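## Task

Take the AA battery lying on the table and place it in whichever drawer already contains an AA battery. The drawers have no end stops and can be pulled fully out. All other items must finish inside their own drawers, and every drawer must be closed at the end. The chest may slide a few centimetres or rotate a little but has to stay upright. Anything that stays in place only because the robot is holding it does not count.

## Robot and tools

Robot: two Doosan M1013 six-joint arms, left_arm and right_arm, each ending in a Robotiq 2F-140 parallel gripper with a wrist camera. The names are labels only, not image sides. Bases in the scene frame: left_arm at (+0.002, +0.467, 0) m, right_arm at (0, -0.482, 0) m, both turned slightly about z.

Frame: one shared scene frame. Origin on the table top midway between the arms, +x out over the table, +z up, left_arm on the +y side. Positions in metres, orientations as quaternions written w first (qw, qx, qy, qz). The gripper fingers point along its own +z and open/close along its own y. The reported end_effector_position is the point between the pads when shut; closed fingertips extend about 33 mm past it (9 mm when fully open), and closing pushes the tips roughly 24 mm further out, so keep clearance above surfaces. Printed hand positions can be somewhat off, worse at long reach.

The row: every command carries 20 numbers covering both arms, even if one arm is idle. Order: left x, y, z, qw, qx, qy, qz, left gripper position, force_limit, speed; then the same ten for the right arm. x, y, z, quat are an absolute target pose for that gripper in the scene frame (not an offset). The three gripper values each lie in [-1, 1]. position: +1 fully open (140 mm gap), about -0.8 pads touch, -1 squeeze until blocked. force_limit: roughly 14 N at -1, 60 N at 0, 107 N at +1. speed: pad gap rate about 30 mm/s at -1, 140 at 0, 250 at +1. To leave an arm untouched, resend its last reported pose and its same three gripper numbers; a 0 is a real command, and resending a fixed quaternion avoids orientation drift.

Tools:
- execute_actions(actions): a list of actions; each action is a list of up to 15 rows, one row per 1/30 s control step; a short table repeats its final row to fill 15 steps (0.5 s). Each step the commanded pose is clipped to within 70 mm and 16 degrees of the measured pose, so long reaches need several actions. An action is rejected for both arms if any target lies over 0.6 m from that gripper's current position along any of its axes; if the first action is malformed or fails this, nothing runs. An empty list just returns state and images.
- move(target, speed, stop_force, blocking): target is one 20-number row; each gripper travels a straight line to its absolute pose, both finishing together, lasting 0.5 to 10 s. speed in m/s, 0.002 to 0.5 (default 0.25), turning capped at twice that in rad/s. stop_force in N, 20 to 80, one value for both arms: an arm stops when its estimated push against its motion rises that much, then backs off two steps and holds. Use it only slowly, not when the gripper rotates during the move, and not when retreating from something it presses on. blocking=false returns after 0.5 s while motion continues (not allowed with stop_force); then use wait or stop before sending more commands.
- wait(seconds): 0 to 10 s, arms hold their last command; returns early if a running move ends.
- stop(): brakes a running move; fingers keep going.
- zoom_image(camera, region): camera is cam_high, cam_left_wrist or cam_right_wrist; region [x0, y0, x1, y1] in pixels, at most 504 by 504 (images are 896x504).
- read_manual(section): licence texts only.
- finished_scene(scene): ends scene 1 or 2, reports success, irreversible.

Results: a state line per arm with pose and velocities; Hand target lines showing where each controller is heading; joint positions and torques; step readings of positions, with HELD marking steps that were held back; a 'pose unreachable' line when a clearance check altered a command. object_status: 0 moving, 1 blocked while opening, 2 blocked while closing (a grasp), 3 reached requested position or pads met (a thin item may still be held). After closing with -1, confirm status 2. position_measured is in counts: 3 open, 230 pads touching. To tighten an existing grip, raise force_limit and change position slightly (e.g. -1 to -0.98). A move result adds a 'move:' line: done, off_target, moving, held, fault, or contact (stopped by stop_force); limits=paced means the pose was clipped, limits=held means some steps were blocked and the arm may then surge fast.

Cautions: arms are stiff; aiming even slightly past a firm surface can trigger a fault. A joint torque at its load limit (waist/shoulder 319, elbow 150, wrist joints 42.3 N m) or 144 N external force halts that arm for 10 s. Do not let the arms collide or push each other. Do not drop, knock or push anything off the table; drawers can slide all the way out, so pull gently and not too far, and keep the chest upright. Occasional tugs may hit a held part, so grip firmly. Long holds heat motors (MOTOR HOT warning, then brake stop). Release items before finishing; all drawers must be shut.

Each tool is called after "Emit:" by a JSON object that holds its "fn" and its "kwargs".

## Session

I'll start by looking at the scene.

Emit:
{"fn": "execute_actions", "kwargs": {"actions": []}}

Scene clock: 0.00 s.
left_arm: end_effector_position=(+0.3716, +0.6775, +0.2500) position_measured=3 object_status=3 end_effector_quat_wxyz=(-0.047, +0.814, +0.161, -0.556) end_effector_velocity=(-0.001, -0.001, +0.000) end_effector_angular_velocity=(-0.001, +0.001, -0.001) | right_arm: end_effector_position=(+0.0372, -0.0418, +0.1090) position_measured=3 object_status=3 end_effector_quat_wxyz=(-0.002, +0.413, +0.902, -0.127) end_effector_velocity=(-0.001, +0.000, -0.000) end_effector_angular_velocity=(-0.000, -0.000, +0.002)
Joint positions: left_arm=[0.476 0.45  1.763 0.201 2.096 1.464] | right_arm=[1.25  0.119 2.099 0.065 1.172 0.62 ]
Joint velocities: left_arm=[-0.001 -0.001  0.001 -0.     0.001  0.001] | right_arm=[ 0.001  0.     0.    -0.    -0.    -0.   ]
Joint torques (N m, as the joint torque sensors report them, + toward a larger angle): no reading
Hand target (left_arm): +0.372, +0.678, +0.250; -0.047, +0.814, +0.161, -0.556
Hand target (right_arm): +0.037, -0.042, +0.109; -0.002, +0.413, +0.902, -0.127

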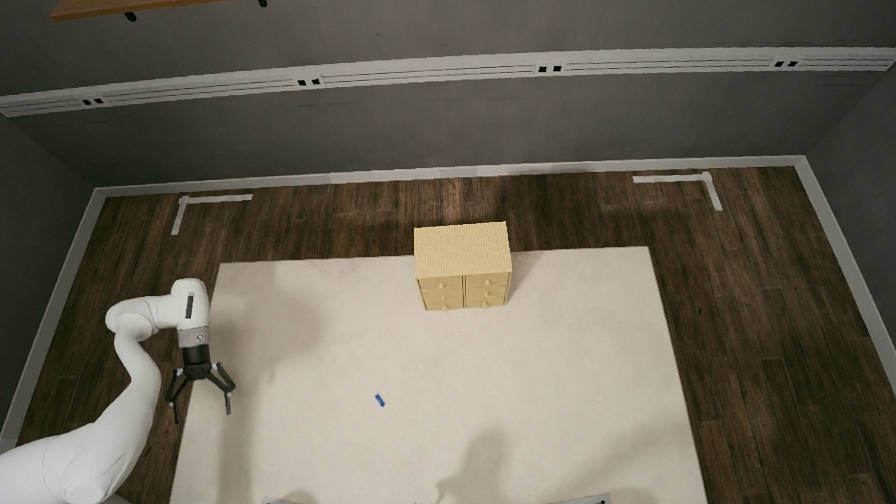

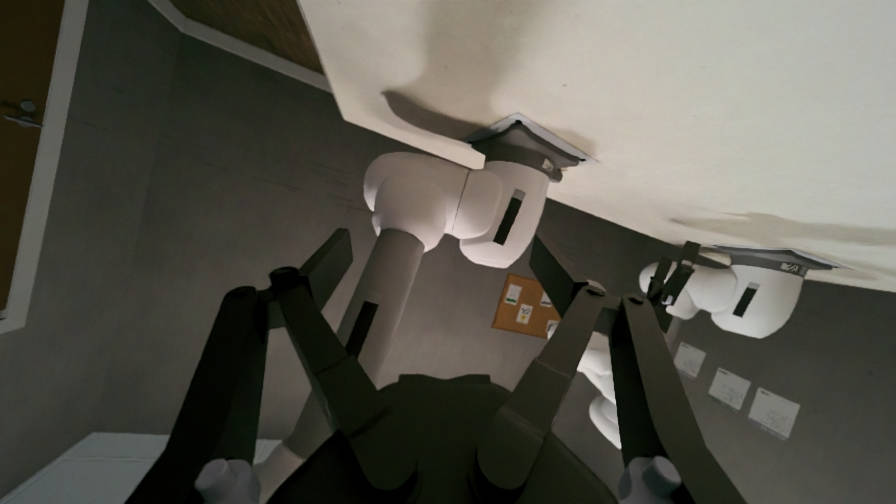

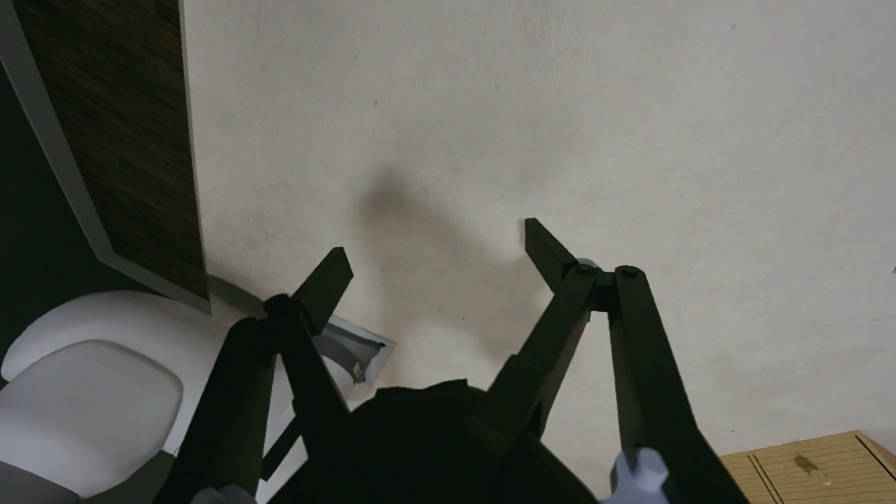

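Emit:
{"fn": "zoom_image", "kwargs": {"camera": "cam_high", "region": [390, 200, 540, 330]}}

Emit:
{"fn": "zoom_image", "kwargs": {"camera": "cam_high", "region": [350, 380, 410, 420]}}

Region (390, 200, 540, 330) of cam_high's 896x504 image, scaled by 3.360, with more detail than that image has; it fills the top 437 rows of this view, and the rest is white.

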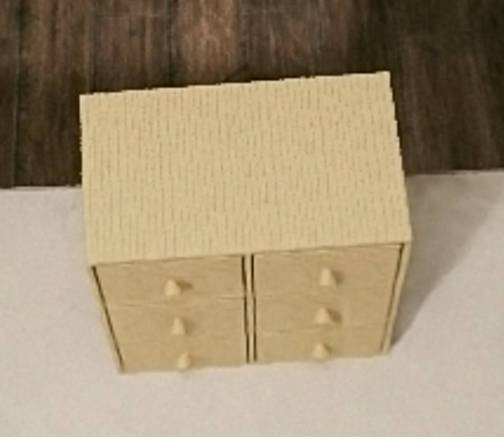

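Region (350, 380, 410, 420) of cam_high's 896x504 image, scaled by 8.400, with more detail than that image has.

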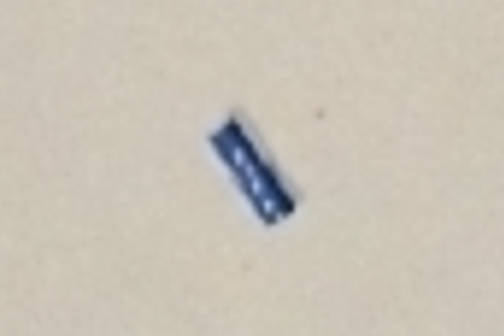

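Emit:
{"fn": "move", "kwargs": {"target": [0.445, 0.173, 0.16, 0, 0.9537, 0.3007, 0, -0.1, -0.5, 0.5, 0.55, -0.2, 0.25, -0.0125, 0.819, 0.0179, 0.5735, -0.1, 0, 0.5], "speed": 0.4}}

Scene clock: 125.10 s.
left_arm: end_effector_position=(+0.4446, +0.1731, +0.1598) position_measured=141 object_status=3 end_effector_quat_wxyz=(+0.001, +0.954, +0.301, +0.000) end_effector_velocity=(-0.000, +0.000, -0.000) end_effector_angular_velocity=(+0.001, +0.001, +0.002) | right_arm: end_effector_position=(+0.5497, -0.1989, +0.2503) position_measured=141 object_status=3 end_effector_quat_wxyz=(-0.013, +0.819, +0.018, +0.573) end_effector_velocity=(+0.000, -0.001, -0.001) end_effector_angular_velocity=(+0.000, -0.007, -0.002)
Joint positions: left_arm=[-0.476  0.073  2.02   0.     1.048  0.307] | right_arm=[ 0.638 -0.041  2.429 -2.01   0.739  3.993]
Joint velocities: left_arm=[ 0.     0.     0.     0.     0.    -0.002] | right_arm=[-0.001  0.004  0.004 -0.014  0.009  0.016]
Joint torques (N m, as the joint torque sensors report them, + toward a larger angle): left_arm=[ -0.35 -45.97 -33.17   3.71  -0.87   0.23] | right_arm=[  3.43 -16.08 -26.73  -2.15   1.59  -0.07]
Hand target (left_arm): +0.445, +0.173, +0.160; +0.001, +0.954, +0.301, +0.000
Hand target (right_arm): +0.550, -0.199, +0.250; -0.013, +0.819, +0.018, +0.573
Off the commanded pose (left_arm): 0.000 m, 0 deg.
Off the commanded pose (right_arm): 0.001 m, 0 deg.
move: done; limits=paced
camera_calibration (this result's frames):
cam_left_wrist: T_world_to_cam=[[0.614438, -0.788743, 0.0187391, -0.143303], [-0.706908, -0.539831, 0.457016, 0.336427], [-0.350352, -0.294055, -0.889261, 0.540097], [0, 0, 0, 1]] pos_world=[0.515098, 0.227403, 0.32922]
cam_right_wrist: T_world_to_cam=[[-0.0391047, -0.989755, -0.137317, -0.151317], [-0.741791, 0.120827, -0.659657, 0.596649], [0.66949, 0.0760645, -0.738916, 0.0199771], [0, 0, 0, 1]] pos_world=[0.423297, -0.223377, 0.387567]

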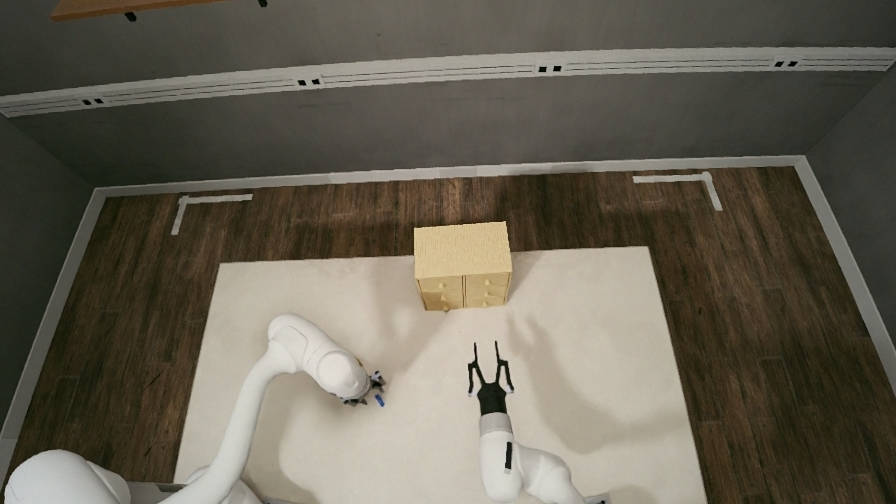

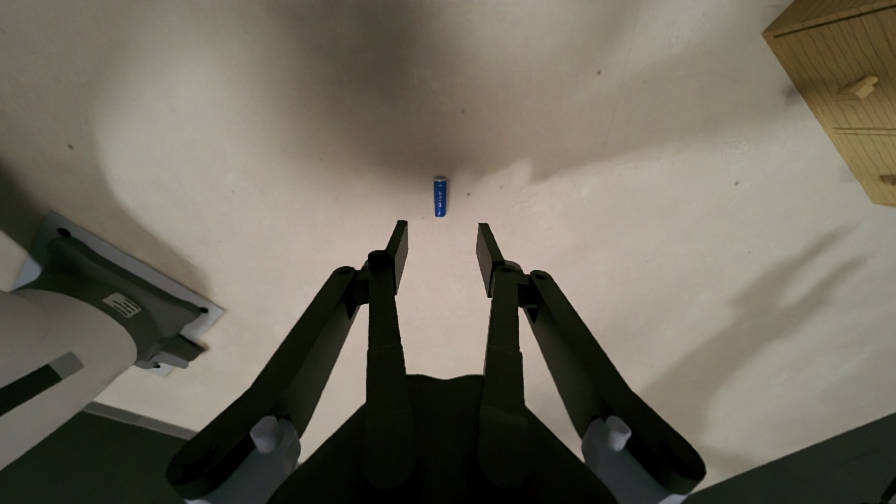

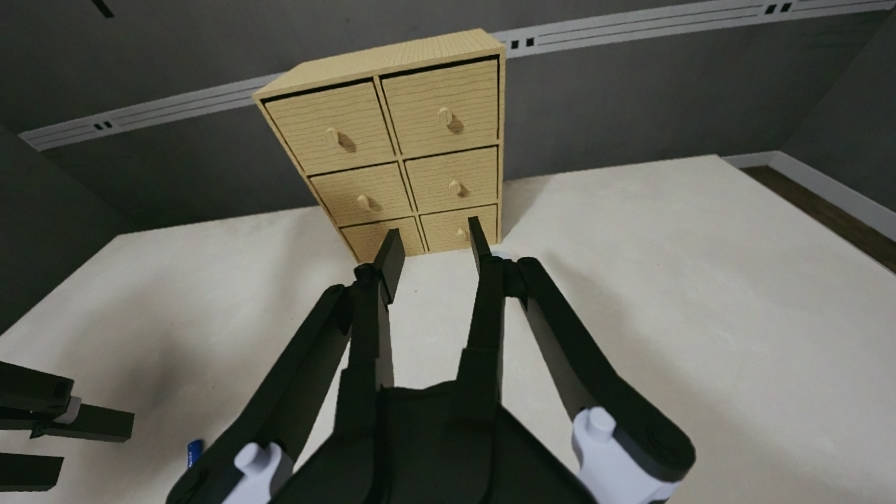

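Emit:
{"fn": "zoom_image", "kwargs": {"camera": "cam_right_wrist", "region": [240, 20, 540, 270]}}

Emit:
{"fn": "zoom_image", "kwargs": {"camera": "cam_left_wrist", "region": [380, 150, 520, 260]}}

Region (240, 20, 540, 270) of cam_right_wrist's 896x504 image, scaled by 1.680, with more detail than that image has.

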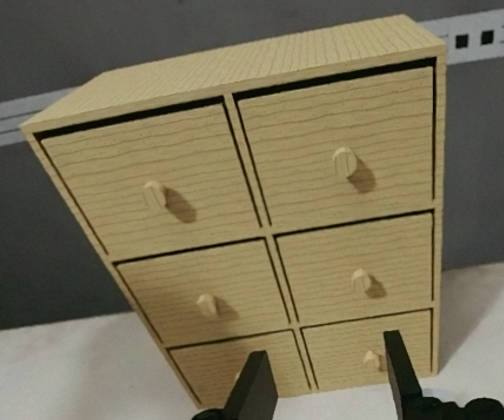

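Region (380, 150, 520, 260) of cam_left_wrist's 896x504 image, scaled by 3.600, with more detail than that image has; it fills the top 396 rows of this view, and the rest is white.

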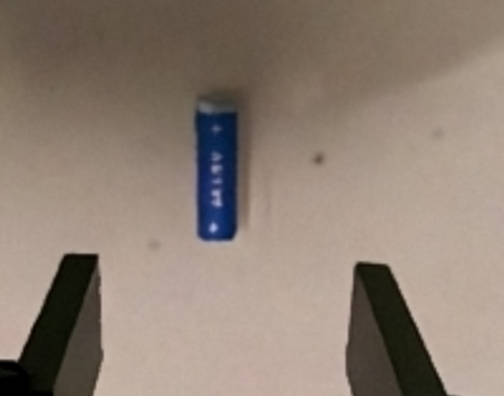

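Emit:
{"fn": "zoom_image", "kwargs": {"camera": "cam_right_wrist", "region": [410, 80, 500, 150]}}

Emit:
{"fn": "zoom_image", "kwargs": {"camera": "cam_left_wrist", "region": [760, 0, 896, 210]}}

Region (410, 80, 500, 150) of cam_right_wrist's 896x504 image, scaled by 5.600, with more detail than that image has.

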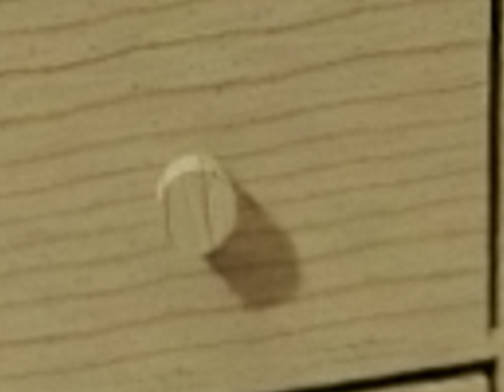

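Region (760, 0, 896, 210) of cam_left_wrist's 896x504 image, scaled by 2.400, with more detail than that image has; it fills the left 326 columns of this view, and the rest is white.

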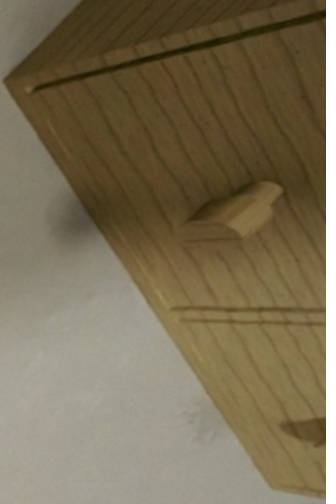

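Emit:
{"fn": "move", "kwargs": {"target": [0.4423, 0.1764, 0.07, 0, 0.9537, 0.3007, 0, -0.3, -0.5, 0.5, 0.68, -0.225, 0.277, -0.0125, 0.819, 0.0179, 0.5735, -0.2, 0, 0.5], "speed": 0.2}}

Scene clock: 246.27 s.
left_arm: end_effector_position=(+0.4423, +0.1763, +0.0701) position_measured=167 object_status=3 end_effector_quat_wxyz=(+0.000, +0.954, +0.301, -0.000) end_effector_velocity=(+0.001, -0.001, -0.000) end_effector_angular_velocity=(-0.001, -0.001, +0.000) | right_arm: end_effector_position=(+0.6799, -0.2248, +0.2770) position_measured=154 object_status=3 end_effector_quat_wxyz=(-0.012, +0.819, +0.018, +0.573) end_effector_velocity=(+0.001, -0.000, -0.000) end_effector_angular_velocity=(+0.001, +0.000, -0.001)
Joint positions: left_arm=[-0.473  0.162  2.112 -0.     0.867  0.311] | right_arm=[ 0.393  0.049  2.272 -2.226  0.558  4.047]
Joint velocities: left_arm=[-0.     0.001 -0.    -0.    -0.002  0.   ] | right_arm=[-0.002  0.002 -0.002 -0.003 -0.002  0.003]
Joint torques (N m, as the joint torque sensors report them, + toward a larger angle): left_arm=[ -0.94 -50.52 -30.53   3.85  -0.39   0.18] | right_arm=[  6.71 -30.08 -29.72  -1.7    1.88  -0.02]
Hand target (left_arm): +0.442, +0.176, +0.070; +0.000, +0.954, +0.301, -0.000
Hand target (right_arm): +0.680, -0.225, +0.277; -0.012, +0.819, +0.018, +0.573
Off the commanded pose (left_arm): 0.000 m, 0 deg.
Off the commanded pose (right_arm): 0.000 m, 0 deg.
move: done
camera_calibration (this result's frames):
cam_left_wrist: T_world_to_cam=[[0.613832, -0.789243, 0.0174608, -0.137194], [-0.706732, -0.539534, 0.457638, 0.377342], [-0.351767, -0.293253, -0.888967, 0.460963], [0, 0, 0, 1]] pos_world=[0.513046, 0.230489, 0.23949]
cam_right_wrist: T_world_to_cam=[[-0.0399172, -0.989791, -0.136825, -0.16785], [-0.741043, 0.121181, -0.660432, 0.713717], [0.67027, 0.0750306, -0.738315, -0.0463577], [0, 0, 0, 1]] pos_world=[0.553267, -0.249147, 0.414169]

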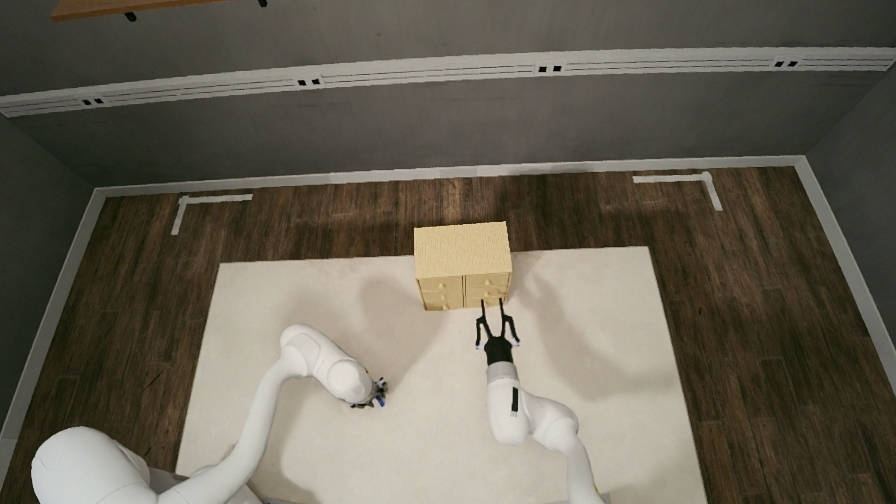

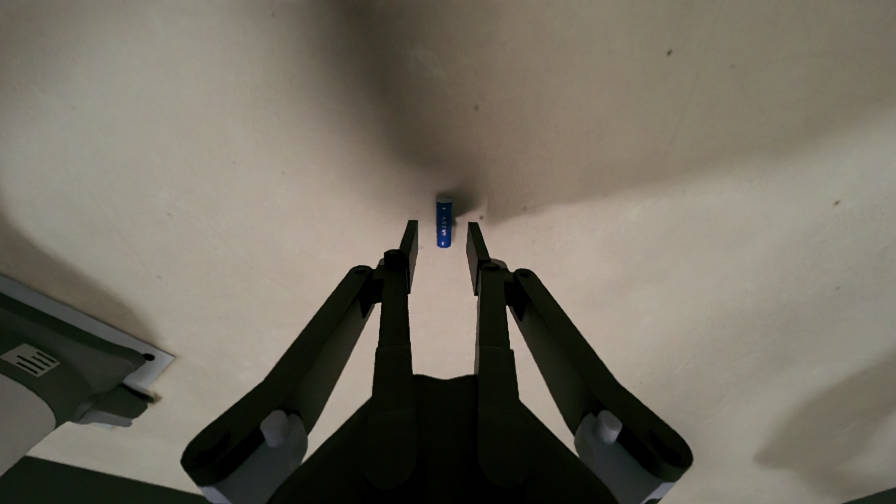

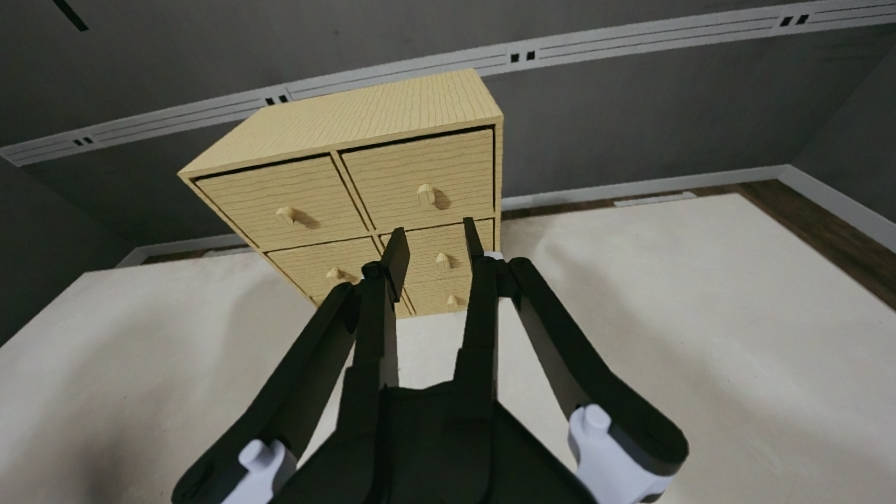

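Emit:
{"fn": "zoom_image", "kwargs": {"camera": "cam_right_wrist", "region": [360, 120, 520, 280]}}

Region (360, 120, 520, 280) of cam_right_wrist's 896x504 image, scaled by 3.150, with more detail than that image has.

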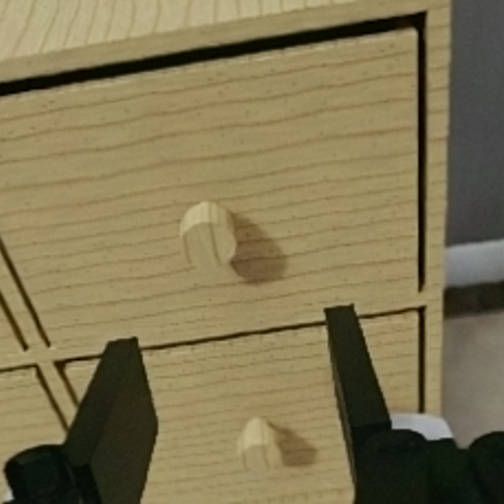

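Emit:
{"fn": "move", "kwargs": {"target": [0.4423, 0.1764, 0.07, 0, 0.9537, 0.3007, 0, -0.3, -0.5, 0.5, 0.735, -0.217, 0.278, -0.0125, 0.819, 0.0179, 0.5735, -0.2, 0, 0.5], "speed": 0.08}}

Emit:
{"fn": "zoom_image", "kwargs": {"camera": "cam_right_wrist", "region": [360, 150, 520, 310]}}

Scene clock: 289.33 s.
left_arm: end_effector_position=(+0.4423, +0.1764, +0.0700) position_measured=167 object_status=3 end_effector_quat_wxyz=(-0.000, +0.954, +0.301, -0.000) end_effector_velocity=(-0.000, +0.001, +0.000) end_effector_angular_velocity=(+0.000, +0.000, -0.000) | right_arm: end_effector_position=(+0.7349, -0.2169, +0.2780) position_measured=154 object_status=3 end_effector_quat_wxyz=(-0.012, +0.819, +0.018, +0.573) end_effector_velocity=(+0.002, -0.000, -0.000) end_effector_angular_velocity=(+0.001, +0.000, -0.001)
Joint positions: left_arm=[-0.473  0.162  2.112 -0.     0.867  0.31 ] | right_arm=[ 0.353  0.124  2.185 -2.269  0.527  4.065]
Joint velocities: left_arm=[ 0.    -0.001  0.001  0.     0.001  0.001] | right_arm=[-0.001  0.002 -0.002 -0.001 -0.001  0.001]
Joint torques (N m, as the joint torque sensors report them, + toward a larger angle): left_arm=[ -0.07 -52.56 -29.55   3.82  -0.75   0.1 ] | right_arm=[  2.65 -38.09 -28.76  -2.54   1.39  -0.41]
Hand target (left_arm): +0.442, +0.176, +0.070; +0.000, +0.954, +0.301, -0.000
Hand target (right_arm): +0.735, -0.217, +0.278; -0.012, +0.819, +0.018, +0.573
Off the commanded pose (left_arm): 0.000 m, 0 deg.
Off the commanded pose (right_arm): 0.000 m, 0 deg.
move: done
camera_calibration (this result's frames):
cam_left_wrist: T_world_to_cam=[[0.614014, -0.789103, 0.0173834, -0.137251], [-0.706633, -0.539765, 0.457519, 0.377433], [-0.351647, -0.293207, -0.88903, 0.460831], [0, 0, 0, 1]] pos_world=[0.513031, 0.230538, 0.239395]
cam_right_wrist: T_world_to_cam=[[-0.0398144, -0.989768, -0.137018, -0.157722], [-0.740972, 0.121243, -0.660501, 0.754184], [0.670355, 0.0752294, -0.738217, -0.0830863], [0, 0, 0, 1]] pos_world=[0.608246, -0.241297, 0.415192]

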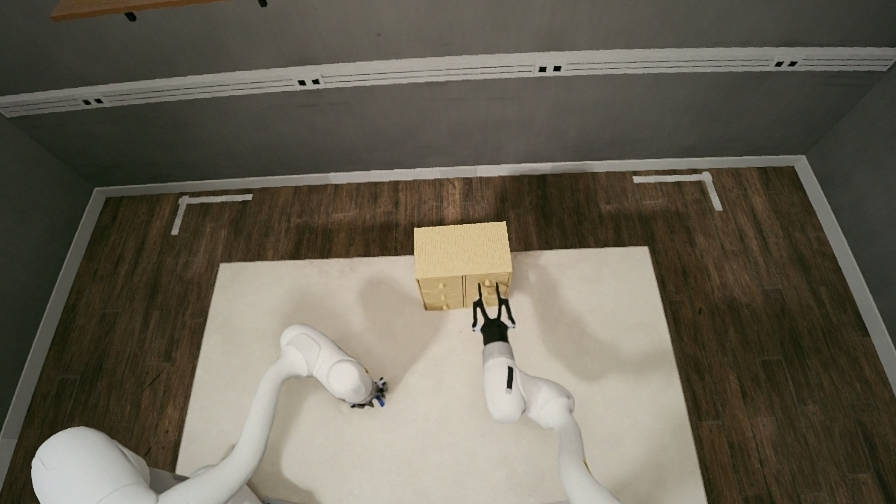

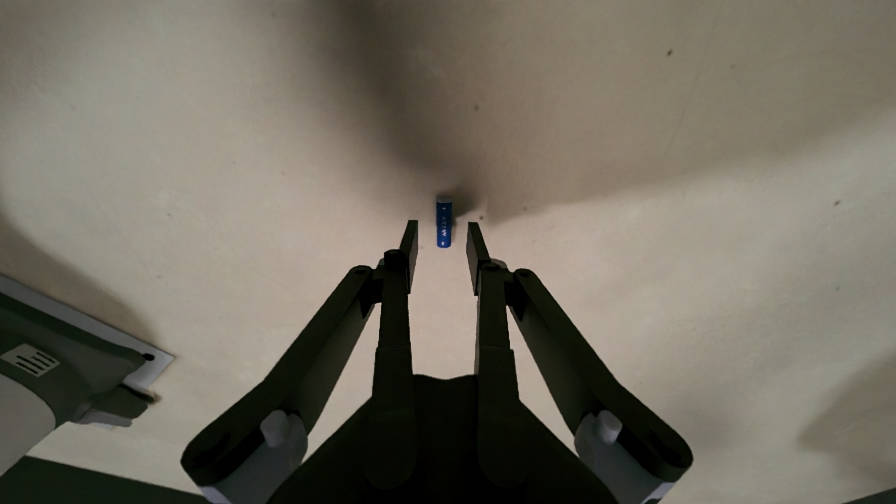

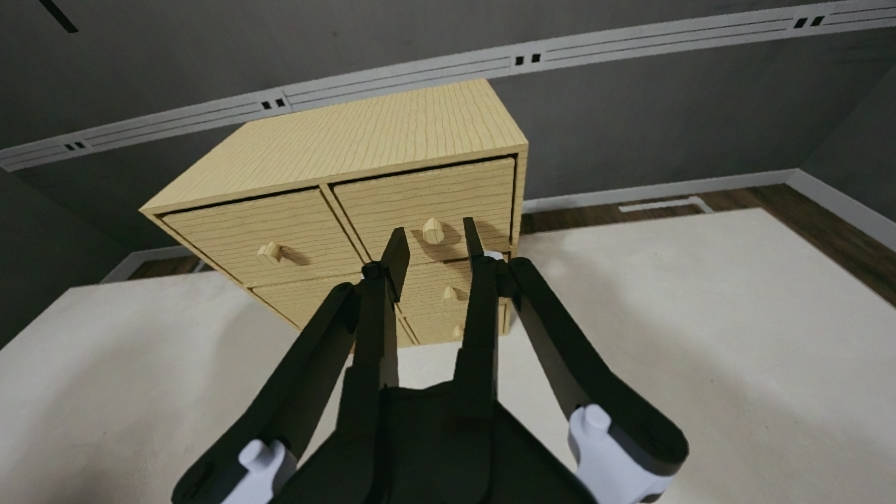

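Region (360, 150, 520, 310) of cam_right_wrist's 896x504 image, scaled by 3.150, with more detail than that image has.

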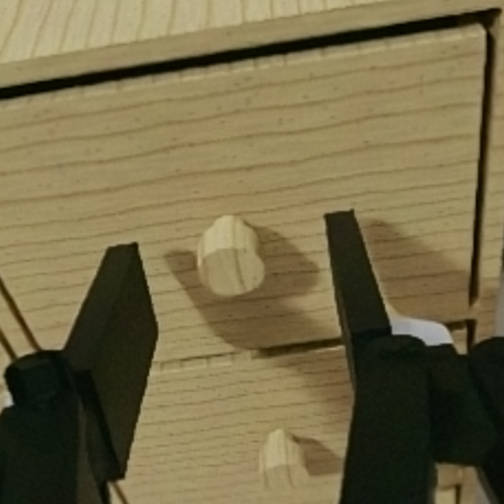

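Emit:
{"fn": "execute_actions", "kwargs": {"actions": [[[0.4423, 0.1764, 0.07, 0, 0.9537, 0.3007, 0, -0.3, -0.5, 0.5, 0.737, -0.2168, 0.2777, -0.0125, 0.819, 0.0179, 0.5735, -0.2, -0.2, -0.3],[0.4423, 0.1764, 0.07, 0, 0.9537, 0.3007, 0, -0.3, -0.5, 0.5, 0.738, -0.2168, 0.2776, -0.0125, 0.819, 0.0179, 0.5735, -0.2, -0.2, -0.3],[0.4423, 0.1764, 0.07, 0, 0.9537, 0.3007, 0, -0.3, -0.5, 0.5, 0.739, -0.2167, 0.2775, -0.0125, 0.819, 0.0179, 0.5735, -0.2, -0.2, -0.3],[0.4423, 0.1764, 0.07, 0, 0.9537, 0.3007, 0, -0.3, -0.5, 0.5, 0.740, -0.2167, 0.2774, -0.0125, 0.819, 0.0179, 0.5735, -0.2, -0.2, -0.3],[0.4423, 0.1764, 0.07, 0, 0.9537, 0.3007, 0, -0.3, -0.5, 0.5, 0.741, -0.2166, 0.2772, -0.0125, 0.819, 0.0179, 0.5735, -0.2, -0.2, -0.3],[0.4423, 0.1764, 0.07, 0, 0.9537, 0.3007, 0, -0.3, -0.5, 0.5, 0.742, -0.2166, 0.277, -0.0125, 0.819, 0.0179, 0.5735, -0.2, -0.2, -0.3],[0.4423, 0.1764, 0.07, 0, 0.9537, 0.3007, 0, -0.3, -0.5, 0.5, 0.742, -0.2166, 0.277, -0.0125, 0.819, 0.0179, 0.5735, -0.2, -0.2, -0.3],[0.4423, 0.1764, 0.07, 0, 0.9537, 0.3007, 0, -0.3, -0.5, 0.5, 0.742, -0.2166, 0.277, -0.0125, 0.819, 0.0179, 0.5735, -0.2, -0.2, -0.3],[0.4423, 0.1764, 0.07, 0, 0.9537, 0.3007, 0, -0.3, -0.5, 0.5, 0.742, -0.2166, 0.277, -0.0125, 0.819, 0.0179, 0.5735, -0.2, -0.2, -0.3],[0.4423, 0.1764, 0.07, 0, 0.9537, 0.3007, 0, -0.3, -0.5, 0.5, 0.742, -0.2166, 0.277, -0.0125, 0.819, 0.0179, 0.5735, -1, -0.2, -0.3]],[[0.4423, 0.1764, 0.07, 0, 0.9537, 0.3007, 0, -0.3, -0.5, 0.5, 0.742, -0.2166, 0.277, -0.0125, 0.819, 0.0179, 0.5735, -1, -0.2, -0.3]]]}}

Emit:
{"fn": "zoom_image", "kwargs": {"camera": "cam_right_wrist", "region": [360, 150, 520, 310]}}

Scene clock: 325.70 s.
left_arm: end_effector_position=(+0.4423, +0.1764, +0.0700) position_measured=167 object_status=3 end_effector_quat_wxyz=(-0.000, +0.954, +0.301, -0.000) end_effector_velocity=(+0.001, -0.000, +0.000) end_effector_angular_velocity=(-0.000, -0.000, -0.001) | right_arm: end_effector_position=(+0.7420, -0.2166, +0.2770) position_measured=210 object_status=2 end_effector_quat_wxyz=(-0.013, +0.819, +0.018, +0.573) end_effector_velocity=(-0.000, +0.000, -0.000) end_effector_angular_velocity=(+0.001, +0.000, -0.000)
Joint positions: left_arm=[-0.473  0.162  2.112 -0.     0.867  0.31 ] | right_arm=[ 0.347  0.134  2.175 -2.279  0.524  4.071]
Joint velocities: left_arm=[ 0.     0.    -0.001 -0.     0.     0.001] | right_arm=[ 0.     0.    -0.     0.    -0.     0.001]
Joint torques (N m, as the joint torque sensors report them, + toward a larger angle): left_arm=[ -0.05 -51.2  -29.49   3.31  -0.62   0.34] | right_arm=[  5.53 -35.9  -28.45  -2.4    1.14   0.06]
Hand target (left_arm): +0.442, +0.176, +0.070; -0.000, +0.954, +0.301, -0.000
Hand target (right_arm): +0.742, -0.217, +0.277; -0.012, +0.819, +0.018, +0.573
Off the commanded pose (left_arm): 0.000 m, 0 deg.
Off the commanded pose (right_arm): 0.000 m, 0 deg.
Step readings (end_effector_position; steps 1 to 15: 1st action; 16 to 30: 2nd action):
0: left_arm (+0.4423, +0.1764, +0.0700) | right_arm (+0.7350, -0.2169, +0.2780)
1: left_arm (+0.4423, +0.1764, +0.0700) | right_arm (+0.7351, -0.2169, +0.2780)
2: left_arm (+0.4423, +0.1764, +0.0700) | right_arm (+0.7358, -0.2169, +0.2779)
4: left_arm (+0.4423, +0.1764, +0.0700) | right_arm (+0.7374, -0.2168, +0.2777)
8: left_arm (+0.4423, +0.1764, +0.0700) | right_arm (+0.7408, -0.2166, +0.2772)
15: left_arm (+0.4423, +0.1764, +0.0700) | right_arm (+0.7419, -0.2166, +0.2770)
16: left_arm (+0.4423, +0.1764, +0.0700) | right_arm (+0.7419, -0.2166, +0.2770)
17: left_arm (+0.4423, +0.1764, +0.0700) | right_arm (+0.7420, -0.2166, +0.2770)
19: left_arm (+0.4423, +0.1764, +0.0700) | right_arm (+0.7420, -0.2166, +0.2770)
23: left_arm (+0.4423, +0.1764, +0.0700) | right_arm (+0.7420, -0.2166, +0.2770)
30: end_effector_position above
camera_calibration (this result's frames):
cam_left_wrist: T_world_to_cam=[[0.614006, -0.78911, 0.0173824, -0.137247], [-0.70664, -0.539758, 0.457516, 0.377432], [-0.351648, -0.2932, -0.889032, 0.460828], [0, 0, 0, 1]] pos_world=[0.513029, 0.230534, 0.239396]
cam_right_wrist: T_world_to_cam=[[-0.0397924, -0.989764, -0.137056, -0.157232], [-0.740949, 0.121254, -0.660524, 0.758762], [0.670381, 0.0752677, -0.738189, -0.0886564], [0, 0, 0, 1]] pos_world=[0.615381, -0.240952, 0.414186]

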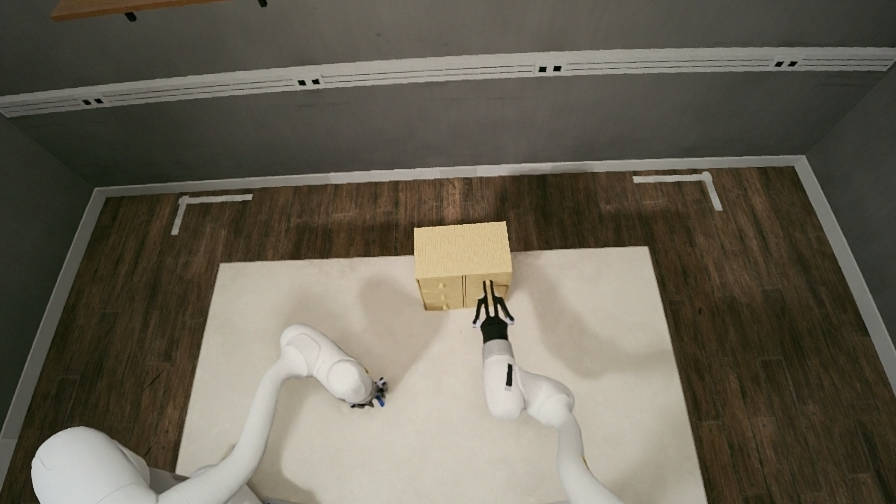

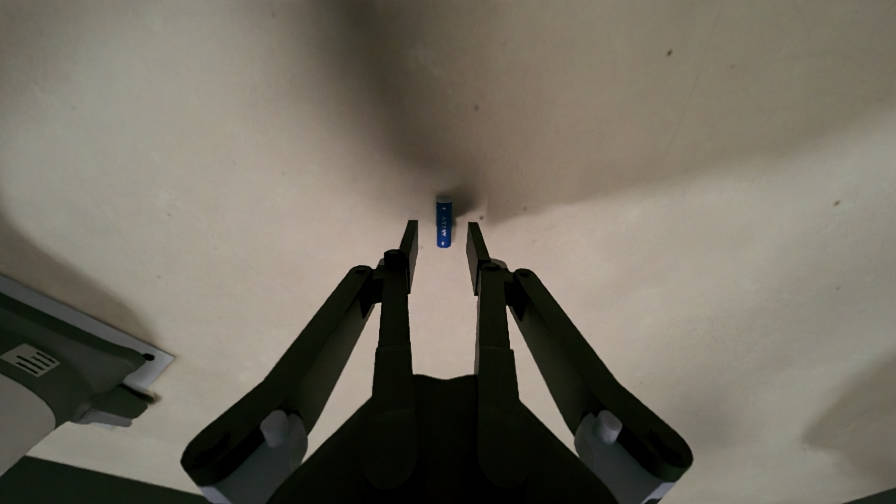

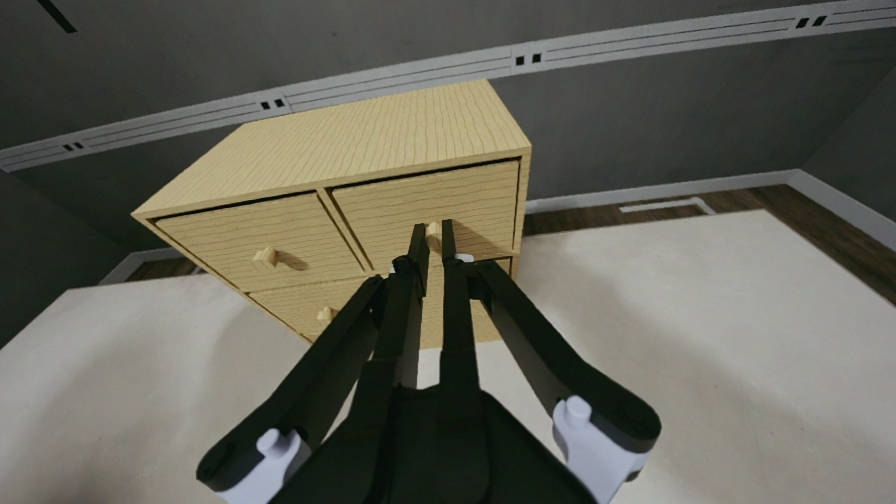

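Region (360, 150, 520, 310) of cam_right_wrist's 896x504 image, scaled by 3.150, with more detail than that image has.

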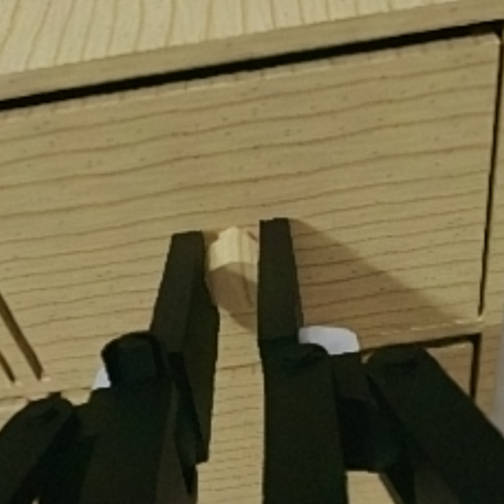

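Emit:
{"fn": "move", "kwargs": {"target": [0.4423, 0.1764, 0.07, 0, 0.9537, 0.3007, 0, -0.3, -0.5, 0.5, 0.632, -0.2214, 0.277, -0.0125, 0.819, 0.0179, 0.5735, -1, -0.2, -0.3], "speed": 0.08}}

Emit:
{"fn": "zoom_image", "kwargs": {"camera": "cam_high", "region": [400, 210, 540, 350]}}

Scene clock: 345.93 s.
left_arm: end_effector_position=(+0.4423, +0.1764, +0.0700) position_measured=167 object_status=3 end_effector_quat_wxyz=(-0.000, +0.954, +0.301, -0.000) end_effector_velocity=(-0.001, +0.001, -0.000) end_effector_angular_velocity=(+0.001, +0.001, +0.001) | right_arm: end_effector_position=(+0.6321, -0.2215, +0.2770) position_measured=210 object_status=2 end_effector_quat_wxyz=(-0.013, +0.819, +0.018, +0.573) end_effector_velocity=(-0.002, -0.000, +0.000) end_effector_angular_velocity=(+0.000, +0.001, -0.000)
Joint positions: left_arm=[-0.473  0.162  2.112  0.     0.867  0.31 ] | right_arm=[ 0.458 -0.01   2.333 -2.143  0.598  4.   ]
Joint velocities: left_arm=[-0.    -0.     0.001 -0.     0.    -0.001] | right_arm=[ 0.002 -0.002  0.002  0.004  0.    -0.002]
Joint torques (N m, as the joint torque sensors report them, + toward a larger angle): left_arm=[  1.18 -50.2  -29.6    3.6   -0.41   0.41] | right_arm=[  3.65 -18.45 -30.06  -2.53   2.    -0.17]
Hand target (left_arm): +0.442, +0.176, +0.070; -0.000, +0.954, +0.301, -0.000
Hand target (right_arm): +0.632, -0.222, +0.277; -0.013, +0.819, +0.018, +0.573
Off the commanded pose (left_arm): 0.000 m, 0 deg.
Off the commanded pose (right_arm): 0.000 m, 0 deg.
move: done
camera_calibration (this result's frames):
cam_left_wrist: T_world_to_cam=[[0.614006, -0.78911, 0.0173824, -0.137247], [-0.706641, -0.539758, 0.457515, 0.377433], [-0.351648, -0.2932, -0.889032, 0.460828], [0, 0, 0, 1]] pos_world=[0.513029, 0.230534, 0.239396]
cam_right_wrist: T_world_to_cam=[[-0.0397552, -0.989755, -0.137129, -0.166504], [-0.740901, 0.121281, -0.660574, 0.677937], [0.670437, 0.0753376, -0.738132, -0.0146924], [0, 0, 0, 1]] pos_world=[0.505515, -0.245912, 0.41415]

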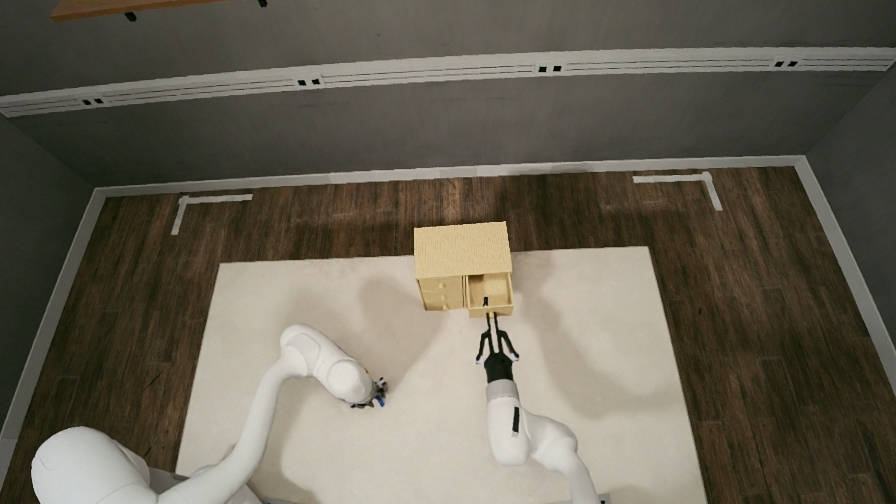

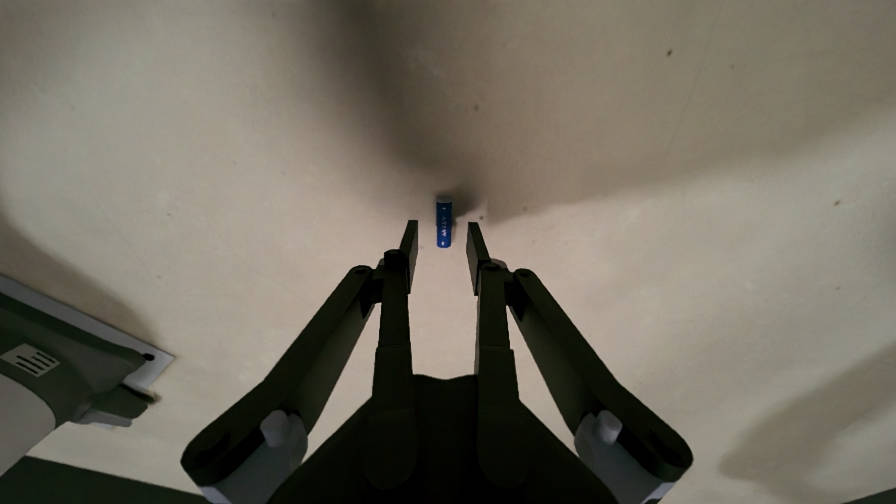

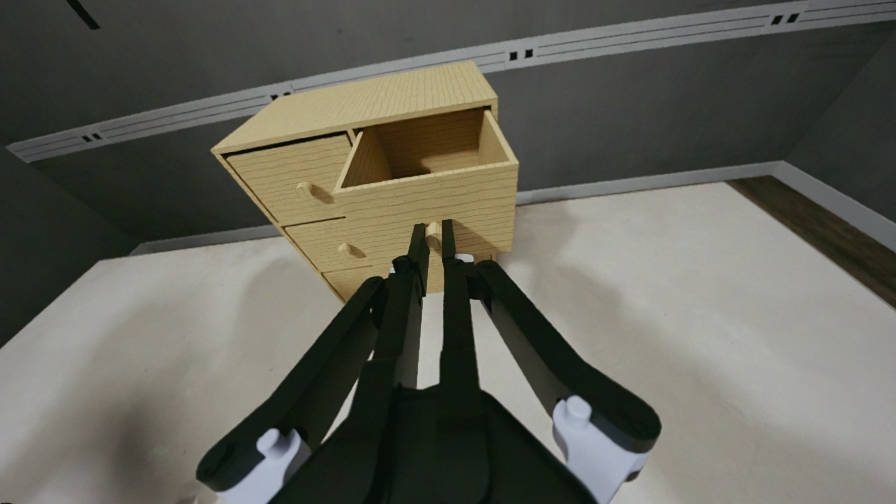

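Region (400, 210, 540, 350) of cam_high's 896x504 image, scaled by 3.600, with more detail than that image has.

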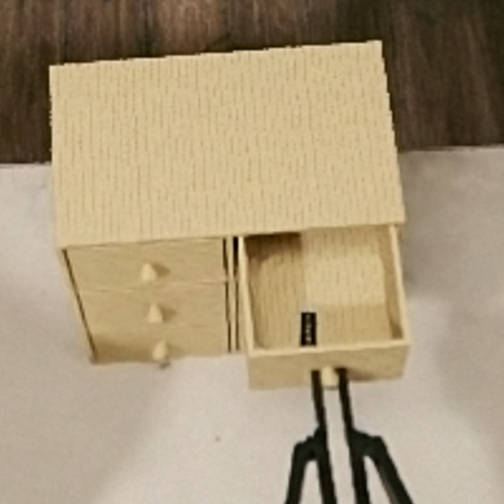

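Emit:
{"fn": "zoom_image", "kwargs": {"camera": "cam_high", "region": [465, 270, 515, 320]}}

Region (465, 270, 515, 320) of cam_high's 896x504 image, scaled by 10.080, with more detail than that image has.

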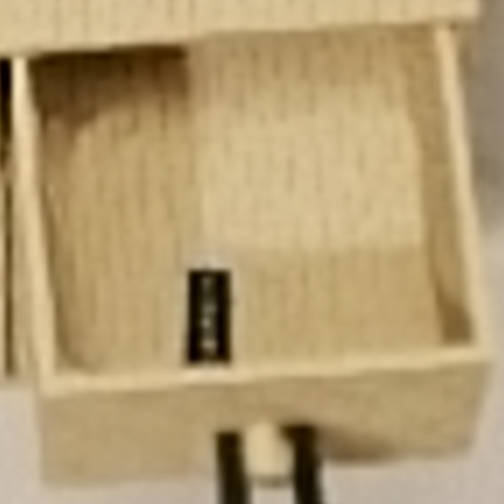

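Emit:
{"fn": "move", "kwargs": {"target": [0.4423, 0.1764, 0.043, 0, 0.9537, 0.3007, 0, -0.4, -0.5, 0.5, 0.612, -0.2223, 0.277, -0.0125, 0.819, 0.0179, 0.5735, -1, -0.2, -0.3], "speed": 0.06}}

Emit:
{"fn": "zoom_image", "kwargs": {"camera": "cam_left_wrist", "region": [380, 170, 520, 300]}}

Emit:
{"fn": "zoom_image", "kwargs": {"camera": "cam_high", "region": [455, 260, 525, 330]}}

Scene clock: 466.73 s.
left_arm: end_effector_position=(+0.4423, +0.1764, +0.0432) position_measured=179 object_status=3 end_effector_quat_wxyz=(+0.000, +0.954, +0.301, +0.000) end_effector_velocity=(-0.000, +0.000, -0.001) end_effector_angular_velocity=(-0.000, -0.001, +0.000) | right_arm: end_effector_position=(+0.6121, -0.2223, +0.2770) position_measured=210 object_status=2 end_effector_quat_wxyz=(-0.013, +0.819, +0.018, +0.573) end_effector_velocity=(-0.001, -0.000, +0.000) end_effector_angular_velocity=(+0.000, -0.001, -0.001)
Joint positions: left_arm=[-0.473  0.196  2.134  0.     0.811  0.31 ] | right_arm=[ 0.484 -0.037  2.358 -2.109  0.614  3.981]
Joint velocities: left_arm=[-0.     0.001  0.002  0.    -0.003 -0.001] | right_arm=[ 0.001 -0.002  0.001  0.002  0.002 -0.001]
Joint torques (N m, as the joint torque sensors report them, + toward a larger angle): left_arm=[ -0.81 -51.77 -26.12   3.16  -0.52  -0.08] | right_arm=[  4.05 -19.76 -28.88  -2.32   1.56   0.18]
Hand target (left_arm): +0.442, +0.176, +0.043; +0.000, +0.954, +0.301, -0.000
Hand target (right_arm): +0.612, -0.222, +0.277; -0.013, +0.819, +0.018, +0.573
Off the commanded pose (left_arm): 0.000 m, 0 deg.
Off the commanded pose (right_arm): 0.000 m, 0 deg.
move: done
camera_calibration (this result's frames):
cam_left_wrist: T_world_to_cam=[[0.613991, -0.78912, 0.017423, -0.136788], [-0.706668, -0.539737, 0.457498, 0.389724], [-0.351617, -0.293212, -0.88904, 0.436954], [0, 0, 0, 1]] pos_world=[0.513033, 0.230526, 0.212555]
cam_right_wrist: T_world_to_cam=[[-0.0397817, -0.989762, -0.137073, -0.168074], [-0.740934, 0.121259, -0.660539, 0.663199], [0.670398, 0.0752847, -0.738173, -0.00116217], [0, 0, 0, 1]] pos_world=[0.48548, -0.246685, 0.414173]

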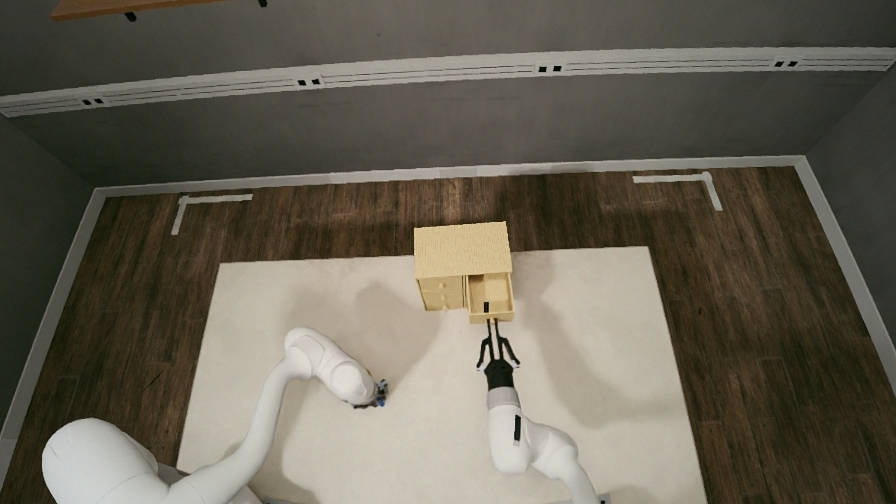

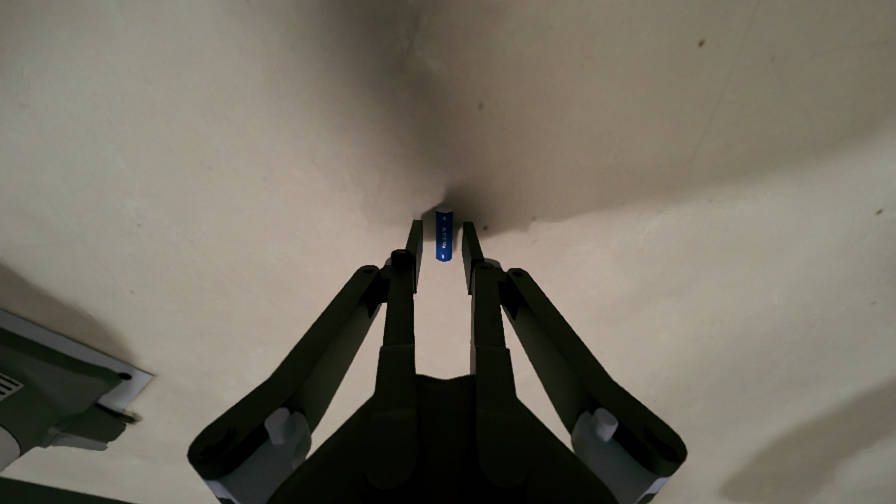

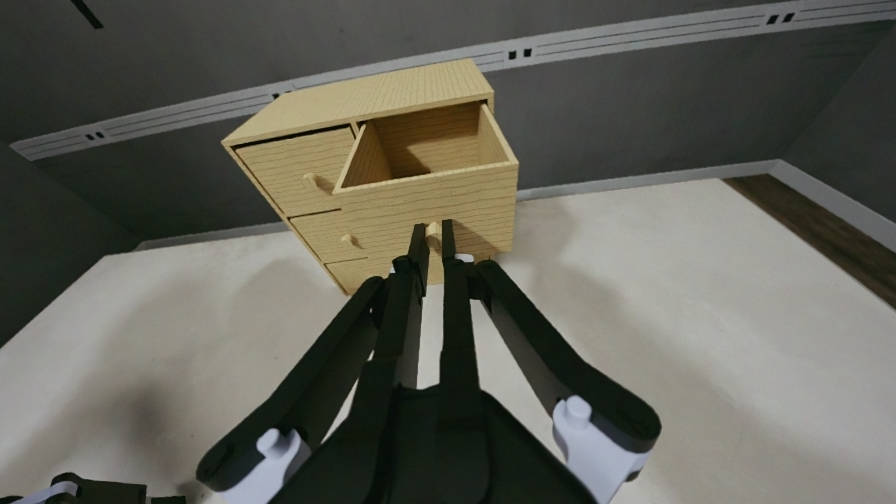

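Region (380, 170, 520, 300) of cam_left_wrist's 896x504 image, scaled by 3.600, with more detail than that image has; it fills the top 468 rows of this view, and the rest is white.

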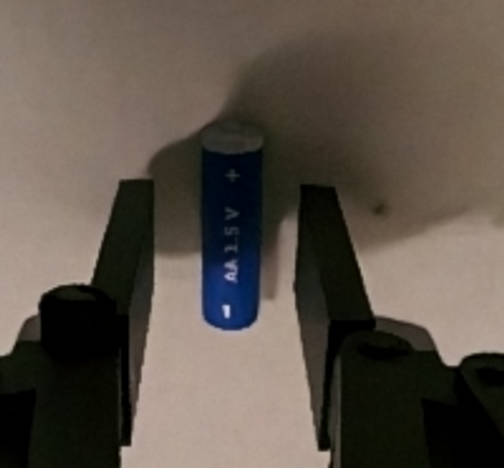

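Region (455, 260, 525, 330) of cam_high's 896x504 image, scaled by 7.200, with more detail than that image has.

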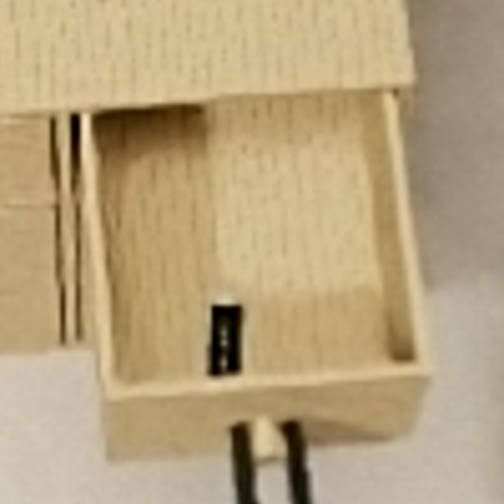

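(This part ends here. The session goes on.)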